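# Four arms rest a wooden block over the well

## Task

Four desks surround a square well with only floor beneath it; the well's middle is at scene-frame x = 0, y = 0 and its edges run along x and y. Arm feet (metres) and headings (degrees counter-clockwise from +x): arm1 at x=+0.22, y=+0.56, z=+0.72, heading -90; arm2 at x=-0.52, y=+0.50, z=+0.72, heading -90; arm3 at x=-0.22, y=-0.56, z=+0.72, heading +90; arm4 at x=+0.52, y=-0.50, z=+0.72, heading +90. A ring of wooden sticks already bridges the well. Set the wooden block down so its centre sits above the well's middle. Block and sticks may hang out over the well, and any number of arms may help. It only counts if the result stays put without a robot supporting it. Finish by opening the grippers and pulling the arms away.

## Robot and tools

ROBOTS. There are four identical Kinova Gen3 arms, named arm1, arm2, arm3 and arm4. Each has seven revolute joints, a Robotiq 2F-85 parallel gripper and a wrist camera. The hand can reach roughly 1.0 m from the vertical axis of joint 1. A fifth camera, cam_high, is fixed in the room looking down on the well.

FRAME. One scene frame is shared by everything: origin on the floor, +z up, the well centred at x=0, y=0 with edges parallel to x and y. The desk tops, where the feet sit, are at about z=0.72. The hand point is midway between the fingertips; its z axis runs along the fingers and the fingers close along its y axis. No hand pose is printed; you must work in joint space.

execute_actions. Argument actions: a list holding either one action or nothing (an empty list only returns state and images). The action is an object keyed by robot name; under each name put "joints", an object mapping joint names to absolute targets (not offsets). Names and ranges: joint1_rad, joint3_rad, joint5_rad, joint7_rad each -69.115 to 69.115 rad; joint2_rad -2.249 to 2.249 rad; joint4_rad -2.579 to 2.579 rad; joint6_rad -2.099 to 2.099 rad; gripper_m 0 to 0.085 m (fingertip gap, 0 is closed). Tolerance for done is ±0.01 rad per joint and ±0.003 m for the gripper. Signs: joint1 turns the whole arm about its foot axis, positive clockwise seen from above, and at 0 the arm stretches toward the direction its foot faces. joint2 is the shoulder, 0 upright, positive leans forward. joint3 spins the upper arm along its length. joint4 is the elbow, 0 straight, positive bends the same way positive joint2 leans (with joint3 at 0). joint5 spins the forearm. joint6 is the wrist, 0 straight, positive bends like positive joint4 (with joint5 at 0). joint7 rolls the hand, positive counter-clockwise viewed from behind it. Optional argument cameras: a list drawn from arm1_cam_wrist, arm2_cam_wrist, arm3_cam_wrist, arm4_cam_wrist, cam_high, all; omitted, null or ["all"] gives every camera, [] gives none. Any unknown key, name or out-of-range number rejects the whole call with nothing moving. All motions in one action begin together; each arm's joints are speed- and acceleration-limited and, from rest, arrive together, but the hand can sweep a wide curve between postures. One action lasts at most 15 s, and after big moves the arm may still be short of target when the result arrives. A joint or robot you leave out can keep pushing toward its previous target.

wait: argument seconds, 0 to 10. Commands nothing new; returns the same state and images as an empty action.

zoom_image: arguments camera (one of the five names) and region [x0, y0, x1, y1] in pixels of that camera's last full image, top-left origin, at most 504 by 504.

finished_scene: argument scene, the number of the current scene. Call it only once the block rests stably, grippers are open and arms are clear; it cannot be undone and reports success.

RESULTS. Each result gives every robot's state, including joint_positions, and a pictures line listing the order of the images. joint_status tells how each commanded motion ended: done (may sit slightly off; resending the same target does nothing), off_target (resting away and perhaps still pushing), contact_stop or time_out (target dropped, joint holds where it stopped), not_followed (a safety check withheld that arm's joint targets, often with a cause line; the gripper part still runs, and the withheld targets may be retried with later actions until they pass), limit_stop_at_motor_heat (resend the target). on_its_own reports motion you did not command. If a result reports a stop, the remaining execute_actions, wait and finished_scene calls of that reply are skipped.

CAMERAS. All are 504x504 pinhole-plus-radial models, calibrated in OpenCV convention with T_world_to_cam mapping scene coordinates into the camera frame; results list any camera whose numbers changed. cam_high sits near (0.30, -0.05, 2.08), looking almost straight down, vertical field about 85.9 degrees. Wrist camera poses follow from reported joint angles, so joint errors enlarge their error. Expect a few millimetres and about a degree of calibration error.

HAZARDS. Do not let the block or sticks fall, slip out of the grip, or leave the work area; knocking something out ends the scene. Something may occasionally nudge a loose object. Gen3 joints do not stop on touching; they keep pressing, possibly hard. A hard squeeze between two robots ends the run; collision checking between arms can react late and ignores grippers against other arms. A contact torque reaching a joint's limit (joints 1-4: 51.3 N m, joints 5-7: 32.3 N m, carried weight included) freezes that arm and gripper for 10 s and drops its remaining commands. Holding loads heats motors even while you deliberate: MOTOR HOT appears from 60 °C, and at 75 °C an OVER-TEMPERATURE FAULT makes the arm brake weakly and sag. Keep holds short, move smoothly, lower gently, release, then retract.

Each tool is called after "Emit:" as a command line: name --argument value for each argument, lists and objects as JSON in quotes; but a table of rows of numbers goes row by row, as --pt "numbers of a row", without its own name.

## Session

Emit:
execute_actions --actions '[]'

Scene clock: 0.00 s.
arm1.joint_positions: joint1_rad=-0.406 joint2_rad=-0.444 joint3_rad=-0.063 joint4_rad=+1.581 joint5_rad=-0.051 joint6_rad=+1.930 joint7_rad=+1.352 gripper_m=+0.085
arm1.joint_status: not commanded
arm1.hand: x=+0.2715 y=+0.4526 z=+1.2744 quat_wxyz=(-0.043, -0.595, -0.803, +0.011) (m; scene frame)
arm2.joint_positions: joint1_rad=+0.485 joint2_rad=-0.402 joint3_rad=-0.050 joint4_rad=+1.537 joint5_rad=-0.029 joint6_rad=+1.978 joint7_rad=+1.041 gripper_m=+0.085
arm2.joint_status: not commanded
arm2.hand: x=-0.5840 y=+0.3872 z=+1.3129 quat_wxyz=(-0.012, -0.951, -0.309, +0.007) (m; scene frame)
arm3.joint_positions: joint1_rad=-0.098 joint2_rad=-0.339 joint3_rad=-0.062 joint4_rad=+1.451 joint5_rad=+0.008 joint6_rad=+1.922 joint7_rad=+1.743 gripper_m=+0.085
arm3.joint_status: not commanded
arm3.hand: x=-0.2172 y=-0.3829 z=+1.2888 quat_wxyz=(-0.046, +0.806, -0.590, -0.027) (m; scene frame)
arm4.joint_positions: joint1_rad=+0.443 joint2_rad=-0.399 joint3_rad=-0.046 joint4_rad=+1.442 joint5_rad=-0.078 joint6_rad=+2.060 joint7_rad=+1.849 gripper_m=+0.085
arm4.joint_status: not commanded
arm4.hand: x=+0.5682 y=-0.3900 z=+1.3252 quat_wxyz=(-0.006, +0.666, -0.746, -0.029) (m; scene frame)
pictures: arm1_cam_wrist, arm2_cam_wrist, arm3_cam_wrist, arm4_cam_wrist, cam_high
Images, in order (width x height): arm1_cam_wrist 504x504, arm2_cam_wrist 504x504, arm3_cam_wrist 504x504, arm4_cam_wrist 504x504, cam_high 504x504.

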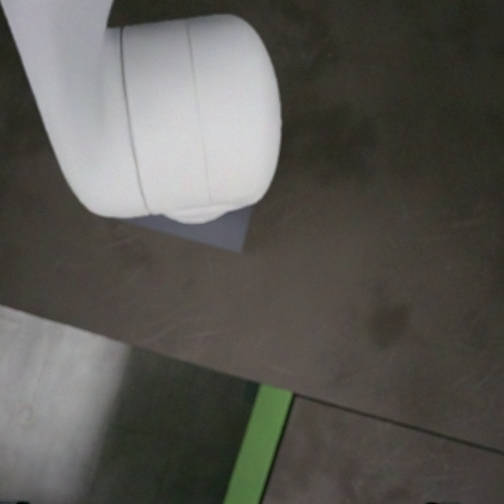

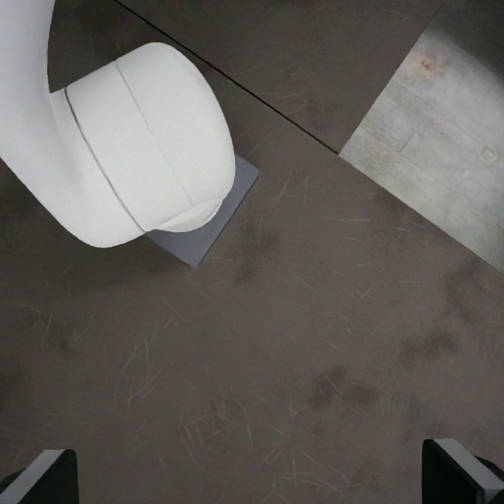

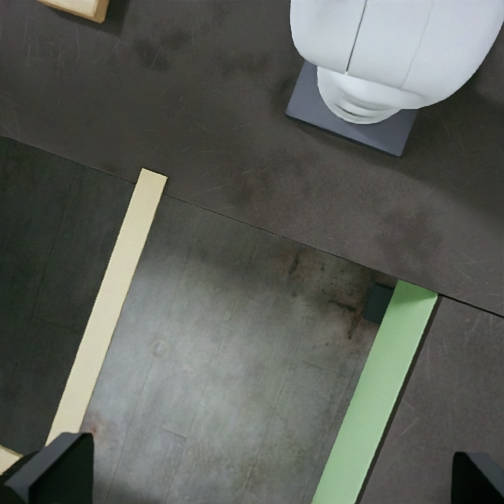

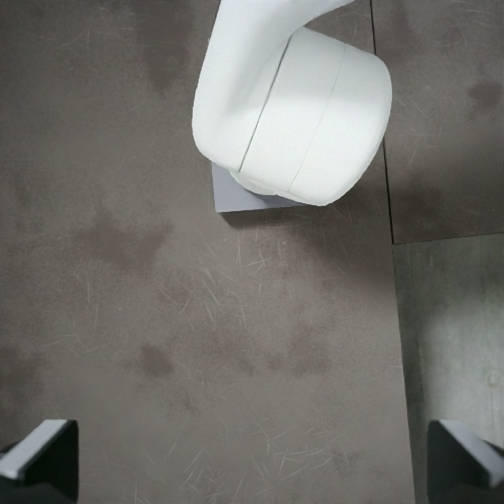

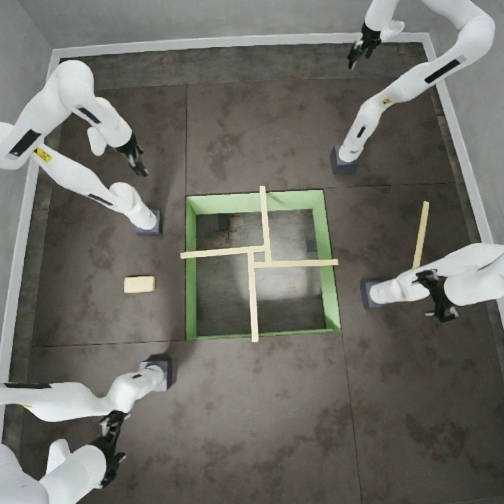

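Emit:
zoom_image --camera "cam_high" --region '[110, 170, 360, 360]'

Region (110, 170, 360, 360) of cam_high's 504x504 image, scaled by 2.016, with more detail than that image has; it fills the top 383 rows of this view, and the rest is white.

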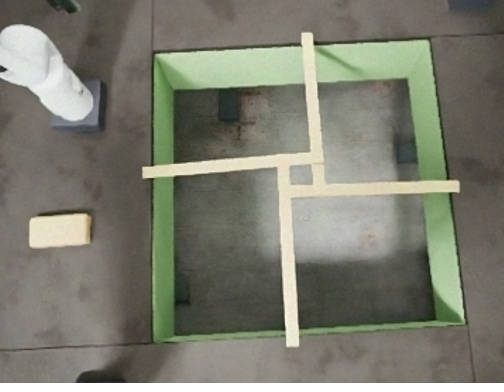

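Emit:
execute_actions --actions '[{"arm3":{"joints":{"joint1_rad":1.78,"joint2_rad":0.316,"joint3_rad":0,"joint4_rad":2.175,"joint5_rad":0,"joint6_rad":0.651,"joint7_rad":0.166}}}]' --cameras '["arm3_cam_wrist","cam_high"]'

Scene clock: 3.77 s.
arm1.joint_positions: joint1_rad=-0.406 joint2_rad=-0.444 joint3_rad=-0.063 joint4_rad=+1.581 joint5_rad=-0.051 joint6_rad=+1.930 joint7_rad=+1.352 gripper_m=+0.085
arm1.joint_status: not commanded
arm1.hand: x=+0.2715 y=+0.4526 z=+1.2744 quat_wxyz=(-0.043, -0.595, -0.803, +0.011) (m; scene frame)
arm2.joint_positions: joint1_rad=+0.485 joint2_rad=-0.402 joint3_rad=-0.050 joint4_rad=+1.537 joint5_rad=-0.029 joint6_rad=+1.978 joint7_rad=+1.041 gripper_m=+0.085
arm2.joint_status: not commanded
arm2.hand: x=-0.5840 y=+0.3872 z=+1.3129 quat_wxyz=(-0.012, -0.951, -0.309, +0.007) (m; scene frame)
arm3.joint_positions: joint1_rad=+1.780 joint2_rad=+0.316 joint3_rad=+0.000 joint4_rad=+2.175 joint5_rad=+0.000 joint6_rad=+0.651 joint7_rad=+0.166 gripper_m=+0.085
arm3.joint_status: all done
arm3.hand: x=+0.0903 y=-0.6568 z=+0.9006 quat_wxyz=(+0.000, -0.729, -0.684, +0.002) (m; scene frame)
arm4.joint_positions: joint1_rad=+0.443 joint2_rad=-0.399 joint3_rad=-0.046 joint4_rad=+1.442 joint5_rad=-0.078 joint6_rad=+2.060 joint7_rad=+1.849 gripper_m=+0.085
arm4.joint_status: not commanded
arm4.hand: x=+0.5682 y=-0.3900 z=+1.3252 quat_wxyz=(-0.006, +0.666, -0.746, -0.029) (m; scene frame)
pictures: arm3_cam_wrist, cam_high
camera_calibration (this result's frames):
arm3_cam_wrist: T_world_to_cam=[[0.998135, -0.018756, -0.0580852, -0.0465903], [-0.017829, -0.999706, 0.0164362, -0.616427], [-0.0583764, -0.01537, -0.998176, 1.04208], [0, 0, 0, 1]] pos_world=[0.0963459, -0.601103, 1.0476]
Images, in order (width x height): arm3_cam_wrist 504x504, cam_high 504x504.

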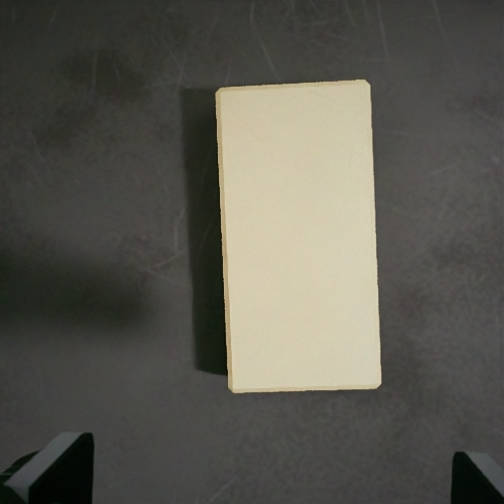

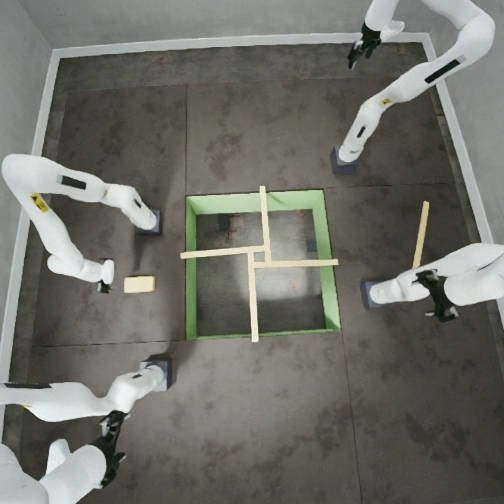

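Emit:
execute_actions --actions '[{"arm3":{"joints":{"joint1_rad":1.597,"joint2_rad":0.439,"joint4_rad":2.244,"joint6_rad":0.458,"joint7_rad":0.093}}}]' --cameras '["arm3_cam_wrist"]'

Scene clock: 5.23 s.
arm1.joint_positions: joint1_rad=-0.406 joint2_rad=-0.444 joint3_rad=-0.063 joint4_rad=+1.581 joint5_rad=-0.051 joint6_rad=+1.930 joint7_rad=+1.352 gripper_m=+0.085
arm1.joint_status: not commanded
arm1.hand: x=+0.2715 y=+0.4526 z=+1.2744 quat_wxyz=(-0.043, -0.595, -0.803, +0.011) (m; scene frame)
arm2.joint_positions: joint1_rad=+0.485 joint2_rad=-0.402 joint3_rad=-0.050 joint4_rad=+1.537 joint5_rad=-0.029 joint6_rad=+1.978 joint7_rad=+1.041 gripper_m=+0.085
arm2.joint_status: not commanded
arm2.hand: x=-0.5840 y=+0.3872 z=+1.3129 quat_wxyz=(-0.012, -0.951, -0.309, +0.007) (m; scene frame)
arm3.joint_positions: joint1_rad=+1.597 joint2_rad=+0.439 joint3_rad=+0.000 joint4_rad=+2.244 joint5_rad=+0.000 joint6_rad=+0.458 joint7_rad=+0.093 gripper_m=+0.085
arm3.joint_status: all done
arm3.hand: x=+0.0999 y=-0.5994 z=+0.8497 quat_wxyz=(+0.000, -0.690, -0.723, +0.001) (m; scene frame)
arm4.joint_positions: joint1_rad=+0.443 joint2_rad=-0.399 joint3_rad=-0.046 joint4_rad=+1.442 joint5_rad=-0.078 joint6_rad=+2.060 joint7_rad=+1.849 gripper_m=+0.085
arm4.joint_status: not commanded
arm4.hand: x=+0.5682 y=-0.3900 z=+1.3252 quat_wxyz=(-0.006, +0.666, -0.746, -0.029) (m; scene frame)
pictures: arm3_cam_wrist
camera_calibration (this result's frames):
arm3_cam_wrist: T_world_to_cam=[[0.994245, 0.0905258, -0.0572833, 0.00718238], [0.0915953, -0.995662, 0.0163244, -0.56647], [-0.055557, -0.0214774, -0.998224, 0.988775], [0, 0, 0, 1]] pos_world=[0.0996783, -0.543426, 0.996678]
Images, in order (width x height): arm3_cam_wrist 504x504.

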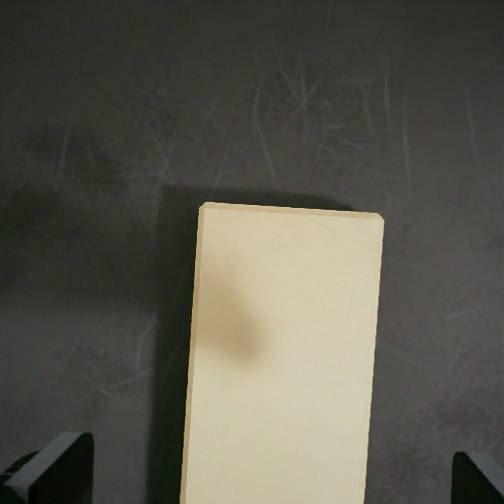

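Emit:
execute_actions --actions '[{"arm3":{"joints":{"joint2_rad":0.722,"joint4_rad":2.292,"joint6_rad":0.128,"joint7_rad":0.045}}}]' --cameras '["arm3_cam_wrist"]'

Emit:
execute_actions --actions '[{"arm3":{"joints":{"gripper_m":0.05}}}]' --cameras '["arm3_cam_wrist","cam_high"]'

Scene clock: 6.77 s.
arm1.joint_positions: joint1_rad=-0.406 joint2_rad=-0.444 joint3_rad=-0.063 joint4_rad=+1.581 joint5_rad=-0.051 joint6_rad=+1.930 joint7_rad=+1.352 gripper_m=+0.085
arm1.joint_status: not commanded
arm1.hand: x=+0.2715 y=+0.4526 z=+1.2744 quat_wxyz=(-0.043, -0.595, -0.803, +0.011) (m; scene frame)
arm2.joint_positions: joint1_rad=+0.485 joint2_rad=-0.402 joint3_rad=-0.050 joint4_rad=+1.537 joint5_rad=-0.029 joint6_rad=+1.978 joint7_rad=+1.041 gripper_m=+0.085
arm2.joint_status: not commanded
arm2.hand: x=-0.5840 y=+0.3872 z=+1.3129 quat_wxyz=(-0.012, -0.951, -0.309, +0.007) (m; scene frame)
arm3.joint_positions: joint1_rad=+1.597 joint2_rad=+0.722 joint3_rad=+0.000 joint4_rad=+2.292 joint5_rad=+0.000 joint6_rad=+0.128 joint7_rad=+0.045 gripper_m=+0.085
arm3.joint_status: all done
arm3.hand: x=+0.0995 y=-0.5996 z=+0.7547 quat_wxyz=(+0.000, -0.708, -0.707, +0.002) (m; scene frame)
arm4.joint_positions: joint1_rad=+0.443 joint2_rad=-0.399 joint3_rad=-0.046 joint4_rad=+1.442 joint5_rad=-0.078 joint6_rad=+2.060 joint7_rad=+1.849 gripper_m=+0.085
arm4.joint_status: not commanded
arm4.hand: x=+0.5682 y=-0.3900 z=+1.3252 quat_wxyz=(-0.006, +0.666, -0.746, -0.029) (m; scene frame)
pictures: arm3_cam_wrist
camera_calibration (this result's frames):
arm3_cam_wrist: T_world_to_cam=[[0.997391, 0.0429208, -0.0580474, -0.0261173], [0.0439367, -0.998901, 0.01634, -0.562232], [-0.0572822, -0.0188477, -0.99818, 0.895664], [0, 0, 0, 1]] pos_world=[0.102057, -0.543611, 0.901705]
Images, in order (width x height): arm3_cam_wrist 504x504.

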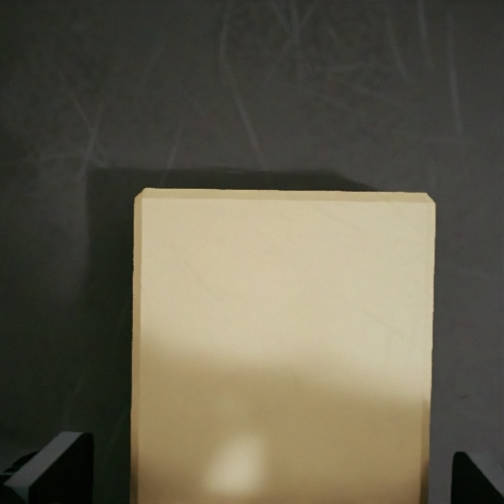

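Scene clock: 7.53 s.
arm1.joint_positions: joint1_rad=-0.406 joint2_rad=-0.444 joint3_rad=-0.063 joint4_rad=+1.581 joint5_rad=-0.051 joint6_rad=+1.930 joint7_rad=+1.352 gripper_m=+0.085
arm1.joint_status: not commanded
arm1.hand: x=+0.2715 y=+0.4526 z=+1.2744 quat_wxyz=(-0.043, -0.595, -0.803, +0.011) (m; scene frame)
arm2.joint_positions: joint1_rad=+0.485 joint2_rad=-0.402 joint3_rad=-0.050 joint4_rad=+1.537 joint5_rad=-0.029 joint6_rad=+1.978 joint7_rad=+1.041 gripper_m=+0.085
arm2.joint_status: not commanded
arm2.hand: x=-0.5840 y=+0.3872 z=+1.3129 quat_wxyz=(-0.012, -0.951, -0.309, +0.007) (m; scene frame)
arm3.joint_positions: joint1_rad=+1.597 joint2_rad=+0.718 joint3_rad=+0.000 joint4_rad=+2.293 joint5_rad=+0.000 joint6_rad=+0.130 joint7_rad=+0.045 gripper_m=+0.066
arm3.joint_status: gripper_m off_target (ended at +0.066, target +0.050)
arm3.hand: x=+0.0998 y=-0.5996 z=+0.7560 quat_wxyz=(-0.001, -0.707, -0.707, +0.001) (m; scene frame)
arm4.joint_positions: joint1_rad=+0.443 joint2_rad=-0.399 joint3_rad=-0.046 joint4_rad=+1.442 joint5_rad=-0.078 joint6_rad=+2.060 joint7_rad=+1.849 gripper_m=+0.085
arm4.joint_status: not commanded
arm4.hand: x=+0.5682 y=-0.3900 z=+1.3252 quat_wxyz=(-0.006, +0.666, -0.746, -0.029) (m; scene frame)
pictures: arm3_cam_wrist, cam_high
camera_calibration (this result's frames):
arm3_cam_wrist: T_world_to_cam=[[0.997468, 0.043356, -0.0563698, -0.0273528], [0.044352, -0.998879, 0.0165385, -0.562446], [-0.0555896, -0.0189967, -0.998273, 0.896751], [0, 0, 0, 1]] pos_world=[0.102079, -0.543594, 0.902963]
Images, in order (width x height): arm3_cam_wrist 504x504, cam_high 504x504.

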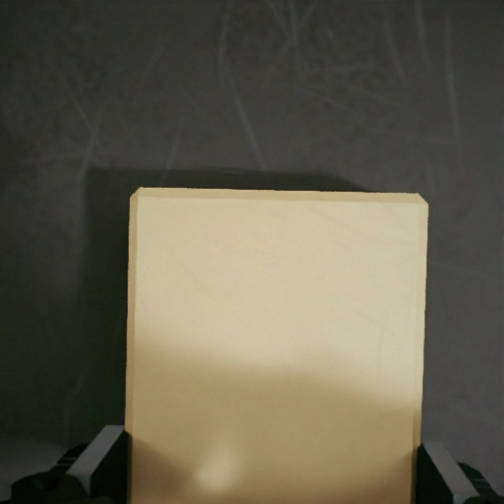

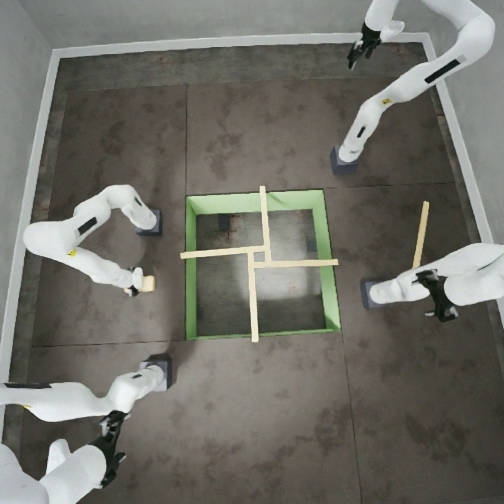

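Emit:
execute_actions --actions '[{"arm3":{"joints":{"joint2_rad":0.316,"joint4_rad":2.175,"joint6_rad":0.651}}}]' --cameras '[]'

Emit:
execute_actions --actions '[{"arm3":{"joints":{"joint1_rad":0.32,"joint7_rad":-1.232,"joint2_rad":0.5,"joint4_rad":1.6,"joint6_rad":1.04}}}]' --cameras '[]'

Emit:
execute_actions --actions '[{"arm3":{"joints":{"joint2_rad":0.845,"joint4_rad":1.154,"joint6_rad":1.143}}}]' --cameras '["arm3_cam_wrist","cam_high"]'

Scene clock: 9.47 s.
arm1.joint_positions: joint1_rad=-0.406 joint2_rad=-0.444 joint3_rad=-0.063 joint4_rad=+1.581 joint5_rad=-0.051 joint6_rad=+1.930 joint7_rad=+1.352 gripper_m=+0.085
arm1.joint_status: not commanded
arm1.hand: x=+0.2715 y=+0.4526 z=+1.2744 quat_wxyz=(-0.043, -0.595, -0.803, +0.011) (m; scene frame)
arm2.joint_positions: joint1_rad=+0.485 joint2_rad=-0.402 joint3_rad=-0.050 joint4_rad=+1.537 joint5_rad=-0.029 joint6_rad=+1.978 joint7_rad=+1.041 gripper_m=+0.085
arm2.joint_status: not commanded
arm2.hand: x=-0.5840 y=+0.3872 z=+1.3129 quat_wxyz=(-0.012, -0.951, -0.309, +0.007) (m; scene frame)
arm3.joint_positions: joint1_rad=+1.597 joint2_rad=+0.318 joint3_rad=+0.000 joint4_rad=+2.176 joint5_rad=+0.000 joint6_rad=+0.651 joint7_rad=+0.045 gripper_m=+0.066
arm3.joint_status: all done
arm3.hand: x=+0.1022 y=-0.5994 z=+0.8998 quat_wxyz=(+0.001, -0.708, -0.707, +0.003) (m; scene frame)
arm4.joint_positions: joint1_rad=+0.443 joint2_rad=-0.399 joint3_rad=-0.046 joint4_rad=+1.442 joint5_rad=-0.078 joint6_rad=+2.060 joint7_rad=+1.849 gripper_m=+0.085
arm4.joint_status: not commanded
arm4.hand: x=+0.5682 y=-0.3900 z=+1.3252 quat_wxyz=(-0.006, +0.666, -0.746, -0.029) (m; scene frame)
pictures: none
No camera images: the call's "cameras" was empty. Leave "cameras" out to get every camera's image.

Scene clock: 12.07 s.
arm1.joint_positions: joint1_rad=-0.406 joint2_rad=-0.444 joint3_rad=-0.063 joint4_rad=+1.581 joint5_rad=-0.051 joint6_rad=+1.930 joint7_rad=+1.352 gripper_m=+0.085
arm1.joint_status: not commanded
arm1.hand: x=+0.2715 y=+0.4526 z=+1.2744 quat_wxyz=(-0.043, -0.595, -0.803, +0.011) (m; scene frame)
arm2.joint_positions: joint1_rad=+0.485 joint2_rad=-0.402 joint3_rad=-0.050 joint4_rad=+1.537 joint5_rad=-0.029 joint6_rad=+1.978 joint7_rad=+1.041 gripper_m=+0.085
arm2.joint_status: not commanded
arm2.hand: x=-0.5840 y=+0.3872 z=+1.3129 quat_wxyz=(-0.012, -0.951, -0.309, +0.007) (m; scene frame)
arm3.joint_positions: joint1_rad=+0.320 joint2_rad=+0.502 joint3_rad=+0.000 joint4_rad=+1.601 joint5_rad=+0.000 joint6_rad=+1.040 joint7_rad=-1.232 gripper_m=+0.066
arm3.joint_status: all done
arm3.hand: x=-0.0353 y=-0.1220 z=+0.9594 quat_wxyz=(+0.000, -0.708, -0.707, +0.002) (m; scene frame)
arm4.joint_positions: joint1_rad=+0.443 joint2_rad=-0.399 joint3_rad=-0.046 joint4_rad=+1.442 joint5_rad=-0.078 joint6_rad=+2.060 joint7_rad=+1.849 gripper_m=+0.085
arm4.joint_status: not commanded
arm4.hand: x=+0.5682 y=-0.3900 z=+1.3252 quat_wxyz=(-0.006, +0.666, -0.746, -0.029) (m; scene frame)
pictures: none
No camera images: the call's "cameras" was empty. Leave "cameras" out to get every camera's image.

Scene clock: 13.70 s.
arm1.joint_positions: joint1_rad=-0.406 joint2_rad=-0.444 joint3_rad=-0.063 joint4_rad=+1.581 joint5_rad=-0.051 joint6_rad=+1.930 joint7_rad=+1.352 gripper_m=+0.085
arm1.joint_status: not commanded
arm1.hand: x=+0.2715 y=+0.4526 z=+1.2744 quat_wxyz=(-0.043, -0.595, -0.803, +0.011) (m; scene frame)
arm2.joint_positions: joint1_rad=+0.485 joint2_rad=-0.402 joint3_rad=-0.050 joint4_rad=+1.537 joint5_rad=-0.029 joint6_rad=+1.978 joint7_rad=+1.041 gripper_m=+0.085
arm2.joint_status: not commanded
arm2.hand: x=-0.5840 y=+0.3872 z=+1.3129 quat_wxyz=(-0.012, -0.951, -0.309, +0.007) (m; scene frame)
arm3.joint_positions: joint1_rad=+0.320 joint2_rad=+0.847 joint3_rad=+0.000 joint4_rad=+1.155 joint5_rad=+0.000 joint6_rad=+1.143 joint7_rad=-1.232 gripper_m=+0.066
arm3.joint_status: all done
arm3.hand: x=+0.0067 y=-0.0026 z=+0.8967 quat_wxyz=(-0.001, -0.708, -0.707, +0.003) (m; scene frame)
arm4.joint_positions: joint1_rad=+0.443 joint2_rad=-0.399 joint3_rad=-0.046 joint4_rad=+1.442 joint5_rad=-0.078 joint6_rad=+2.060 joint7_rad=+1.849 gripper_m=+0.085
arm4.joint_status: not commanded
arm4.hand: x=+0.5682 y=-0.3900 z=+1.3252 quat_wxyz=(-0.006, +0.666, -0.746, -0.029) (m; scene frame)
pictures: arm3_cam_wrist, cam_high
camera_calibration (this result's frames):
arm3_cam_wrist: T_world_to_cam=[[0.997328, 0.042746, -0.0592393, 0.0500717], [0.0439807, -0.998838, 0.0196976, 0.0328366], [-0.0583285, -0.0222504, -0.998049, 1.04319], [0, 0, 0, 1]] pos_world=[0.00946588, 0.0538696, 1.04348]
Images, in order (width x height): arm3_cam_wrist 504x504, cam_high 504x504.

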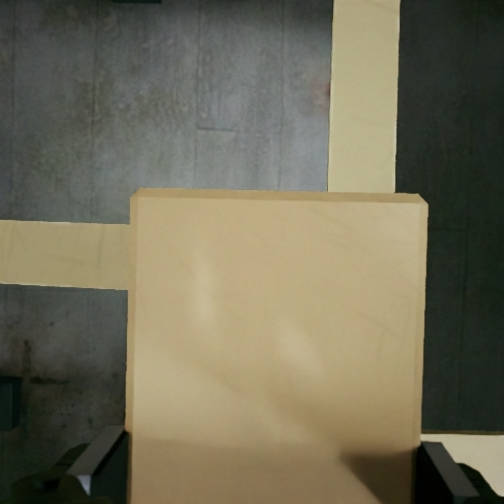

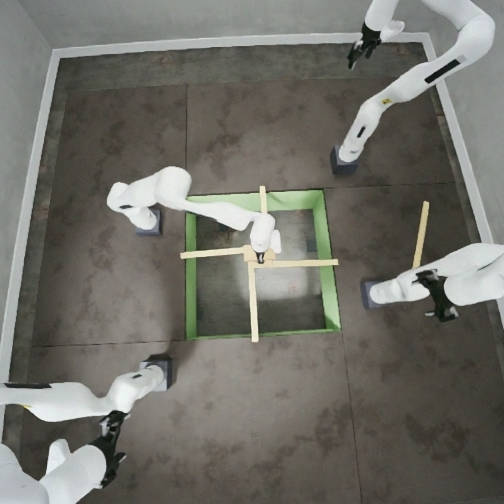

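Emit:
execute_actions --actions '[{"arm3":{"joints":{"joint1_rad":0.31,"joint7_rad":-1.242,"joint2_rad":0.966,"joint4_rad":1.244,"joint6_rad":0.932}}}]' --cameras '["arm3_cam_wrist","cam_high","arm4_cam_wrist"]'

Emit:
zoom_image --camera "cam_high" --region '[200, 210, 320, 310]'

Scene clock: 16.43 s.
arm1.joint_positions: joint1_rad=-0.406 joint2_rad=-0.444 joint3_rad=-0.063 joint4_rad=+1.581 joint5_rad=-0.051 joint6_rad=+1.930 joint7_rad=+1.352 gripper_m=+0.085
arm1.joint_status: not commanded
arm1.hand: x=+0.2715 y=+0.4526 z=+1.2744 quat_wxyz=(-0.043, -0.595, -0.803, +0.011) (m; scene frame)
arm2.joint_positions: joint1_rad=+0.485 joint2_rad=-0.402 joint3_rad=-0.050 joint4_rad=+1.537 joint5_rad=-0.029 joint6_rad=+1.978 joint7_rad=+1.041 gripper_m=+0.085
arm2.joint_status: not commanded
arm2.hand: x=-0.5840 y=+0.3872 z=+1.3129 quat_wxyz=(-0.012, -0.951, -0.309, +0.007) (m; scene frame)
arm3.joint_positions: joint1_rad=+0.310 joint2_rad=+0.951 joint3_rad=+0.000 joint4_rad=+1.242 joint5_rad=+0.000 joint6_rad=+0.937 joint7_rad=-1.242 gripper_m=+0.066
arm3.joint_status: joint2_rad time_out (moved +0.103 of +0.119); the others done
arm3.hand: x=+0.0016 y=+0.0015 z=+0.8112 quat_wxyz=(+0.003, -0.707, -0.707, -0.004) (m; scene frame)
arm4.joint_positions: joint1_rad=+0.443 joint2_rad=-0.399 joint3_rad=-0.046 joint4_rad=+1.442 joint5_rad=-0.078 joint6_rad=+2.060 joint7_rad=+1.849 gripper_m=+0.085
arm4.joint_status: not commanded
arm4.hand: x=+0.5682 y=-0.3900 z=+1.3252 quat_wxyz=(-0.006, +0.666, -0.746, -0.029) (m; scene frame)
pictures: arm3_cam_wrist, arm4_cam_wrist, cam_high
camera_calibration (this result's frames):
arm3_cam_wrist: T_world_to_cam=[[0.997633, 0.043807, -0.0530108, 0.0448531], [0.0441087, -0.999016, 0.00453515, 0.0511448], [-0.05276, -0.00686265, -0.998584, 0.958029], [0, 0, 0, 1]] pos_world=[0.0035427, 0.0557043, 0.958818]
arm4_cam_wrist: T_world_to_cam=[[-0.99286, 0.113772, 0.035856, 0.560938], [0.116274, 0.990162, 0.0778404, 0.266507], [-0.0266471, 0.0814538, -0.996321, 1.52124], [0, 0, 0, 1]] pos_world=[0.566482, -0.451615, 1.47478]
Images, in order (width x height): arm3_cam_wrist 504x504, arm4_cam_wrist 504x504, cam_high 504x504.

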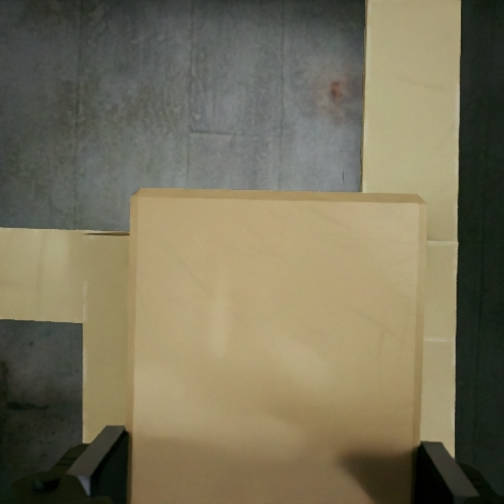

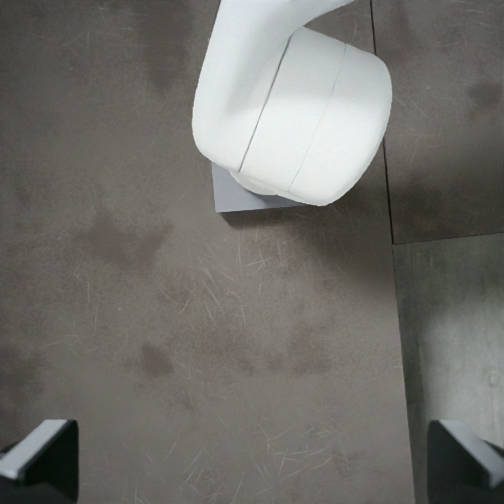

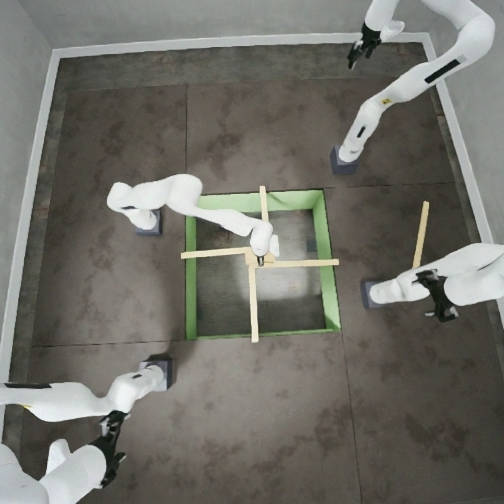

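Region (200, 210, 320, 310) of cam_high's 504x504 image, scaled by 4.200, with more detail than that image has.

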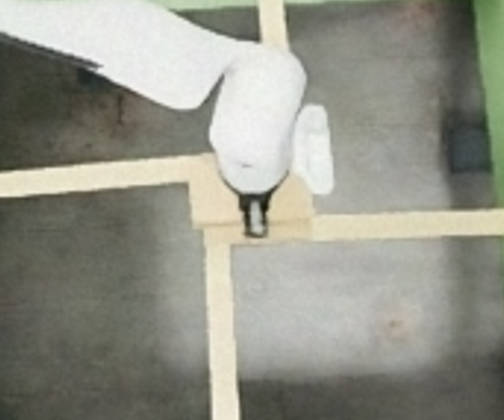

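Contact made at 0.811; release and retreat upward.

Emit:
execute_actions --actions '[{"arm3":{"joints":{"gripper_m":0.085}}}]' --cameras '[]'

Emit:
execute_actions --actions '[{"arm3":{"joints":{"joint2_rad":0.845,"joint4_rad":1.154,"joint6_rad":1.143}}}]' --cameras '["arm3_cam_wrist"]'

Emit:
execute_actions --actions '[{"arm3":{"joints":{"joint2_rad":-0.3,"joint4_rad":1.45,"joint6_rad":1.92}}}]' --cameras '["cam_high"]'

Emit:
zoom_image --camera "cam_high" --region '[180, 180, 340, 340]'

Scene clock: 17.43 s.
arm1.joint_positions: joint1_rad=-0.406 joint2_rad=-0.444 joint3_rad=-0.063 joint4_rad=+1.581 joint5_rad=-0.051 joint6_rad=+1.930 joint7_rad=+1.352 gripper_m=+0.085
arm1.joint_status: not commanded
arm1.hand: x=+0.2715 y=+0.4526 z=+1.2744 quat_wxyz=(-0.043, -0.595, -0.803, +0.011) (m; scene frame)
arm2.joint_positions: joint1_rad=+0.485 joint2_rad=-0.402 joint3_rad=-0.050 joint4_rad=+1.537 joint5_rad=-0.029 joint6_rad=+1.978 joint7_rad=+1.041 gripper_m=+0.085
arm2.joint_status: not commanded
arm2.hand: x=-0.5840 y=+0.3872 z=+1.3129 quat_wxyz=(-0.012, -0.951, -0.309, +0.007) (m; scene frame)
arm3.joint_positions: joint1_rad=+0.310 joint2_rad=+0.952 joint3_rad=+0.000 joint4_rad=+1.242 joint5_rad=+0.000 joint6_rad=+0.937 joint7_rad=-1.242 gripper_m=+0.085
arm3.joint_status: all done
arm3.hand: x=+0.0013 y=+0.0007 z=+0.8098 quat_wxyz=(+0.002, -0.708, -0.707, -0.003) (m; scene frame)
arm4.joint_positions: joint1_rad=+0.443 joint2_rad=-0.399 joint3_rad=-0.046 joint4_rad=+1.442 joint5_rad=-0.078 joint6_rad=+2.060 joint7_rad=+1.849 gripper_m=+0.085
arm4.joint_status: not commanded
arm4.hand: x=+0.5682 y=-0.3900 z=+1.3252 quat_wxyz=(-0.006, +0.666, -0.746, -0.029) (m; scene frame)
pictures: none
No camera images: the call's "cameras" was empty. Leave "cameras" out to get every camera's image.

Scene clock: 18.40 s.
arm1.joint_positions: joint1_rad=-0.406 joint2_rad=-0.444 joint3_rad=-0.063 joint4_rad=+1.581 joint5_rad=-0.051 joint6_rad=+1.930 joint7_rad=+1.352 gripper_m=+0.085
arm1.joint_status: not commanded
arm1.hand: x=+0.2715 y=+0.4526 z=+1.2744 quat_wxyz=(-0.043, -0.595, -0.803, +0.011) (m; scene frame)
arm2.joint_positions: joint1_rad=+0.485 joint2_rad=-0.402 joint3_rad=-0.050 joint4_rad=+1.537 joint5_rad=-0.029 joint6_rad=+1.978 joint7_rad=+1.041 gripper_m=+0.085
arm2.joint_status: not commanded
arm2.hand: x=-0.5840 y=+0.3872 z=+1.3129 quat_wxyz=(-0.012, -0.951, -0.309, +0.007) (m; scene frame)
arm3.joint_positions: joint1_rad=+0.310 joint2_rad=+0.845 joint3_rad=+0.000 joint4_rad=+1.154 joint5_rad=+0.000 joint6_rad=+1.143 joint7_rad=-1.242 gripper_m=+0.085
arm3.joint_status: all done
arm3.hand: x=+0.0014 y=+0.0004 z=+0.8983 quat_wxyz=(+0.000, -0.708, -0.707, +0.002) (m; scene frame)
arm4.joint_positions: joint1_rad=+0.443 joint2_rad=-0.399 joint3_rad=-0.046 joint4_rad=+1.442 joint5_rad=-0.078 joint6_rad=+2.060 joint7_rad=+1.849 gripper_m=+0.085
arm4.joint_status: not commanded
arm4.hand: x=+0.5682 y=-0.3900 z=+1.3252 quat_wxyz=(-0.006, +0.666, -0.746, -0.029) (m; scene frame)
pictures: arm3_cam_wrist
camera_calibration (this result's frames):
arm3_cam_wrist: T_world_to_cam=[[0.99739, 0.0429559, -0.0580297, 0.0543164], [0.043996, -0.998891, 0.0167667, 0.0386621], [-0.0572451, -0.019276, -0.998174, 1.04465], [0, 0, 0, 1]] pos_world=[0.00392571, 0.0564228, 1.04525]
Images, in order (width x height): arm3_cam_wrist 504x504.

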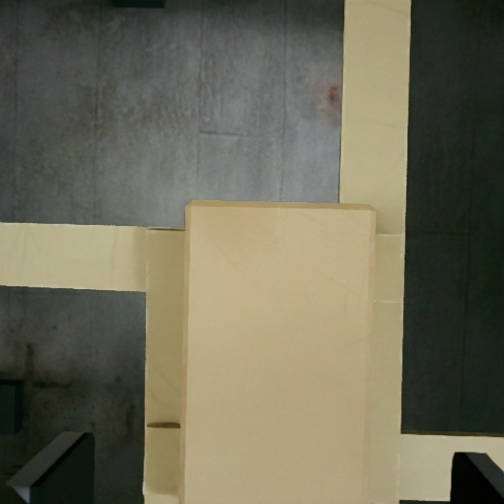

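Scene clock: 20.83 s.
arm1.joint_positions: joint1_rad=-0.406 joint2_rad=-0.444 joint3_rad=-0.063 joint4_rad=+1.581 joint5_rad=-0.051 joint6_rad=+1.930 joint7_rad=+1.352 gripper_m=+0.085
arm1.joint_status: not commanded
arm1.hand: x=+0.2715 y=+0.4526 z=+1.2744 quat_wxyz=(-0.043, -0.595, -0.803, +0.011) (m; scene frame)
arm2.joint_positions: joint1_rad=+0.485 joint2_rad=-0.402 joint3_rad=-0.050 joint4_rad=+1.537 joint5_rad=-0.029 joint6_rad=+1.978 joint7_rad=+1.041 gripper_m=+0.085
arm2.joint_status: not commanded
arm2.hand: x=-0.5840 y=+0.3872 z=+1.3129 quat_wxyz=(-0.012, -0.951, -0.309, +0.007) (m; scene frame)
arm3.joint_positions: joint1_rad=+0.310 joint2_rad=-0.300 joint3_rad=+0.000 joint4_rad=+1.450 joint5_rad=+0.000 joint6_rad=+1.920 joint7_rad=-1.242 gripper_m=+0.085
arm3.joint_status: all done
arm3.hand: x=-0.1324 y=-0.3920 z=+1.2819 quat_wxyz=(+0.016, -0.707, -0.706, -0.030) (m; scene frame)
arm4.joint_positions: joint1_rad=+0.443 joint2_rad=-0.399 joint3_rad=-0.046 joint4_rad=+1.442 joint5_rad=-0.078 joint6_rad=+2.060 joint7_rad=+1.849 gripper_m=+0.085
arm4.joint_status: not commanded
arm4.hand: x=+0.5682 y=-0.3900 z=+1.3252 quat_wxyz=(-0.006, +0.666, -0.746, -0.029) (m; scene frame)
pictures: cam_high
Images, in order (width x height): cam_high 504x504.

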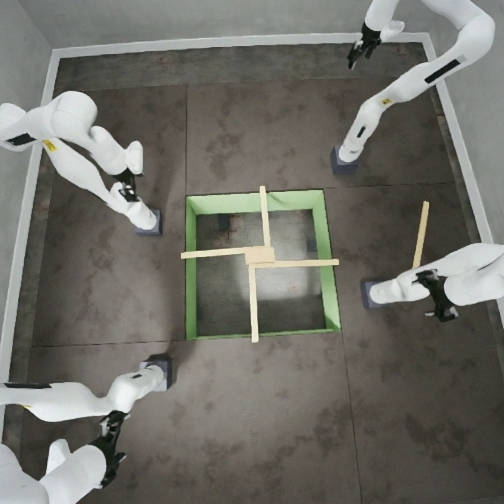

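Region (180, 180, 340, 340) of cam_high's 504x504 image, scaled by 3.150, with more detail than that image has.

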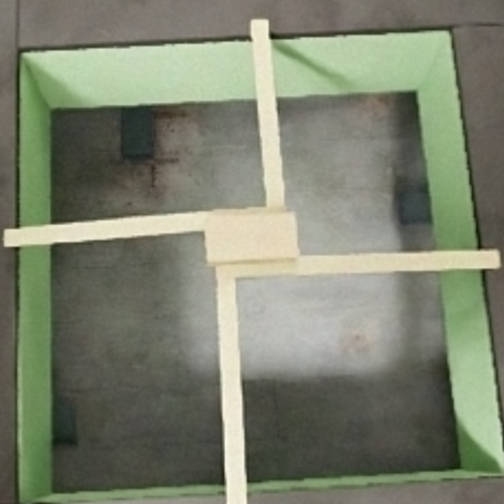

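Emit:
finished_scene --scene 1

The scene is finished: the task was done.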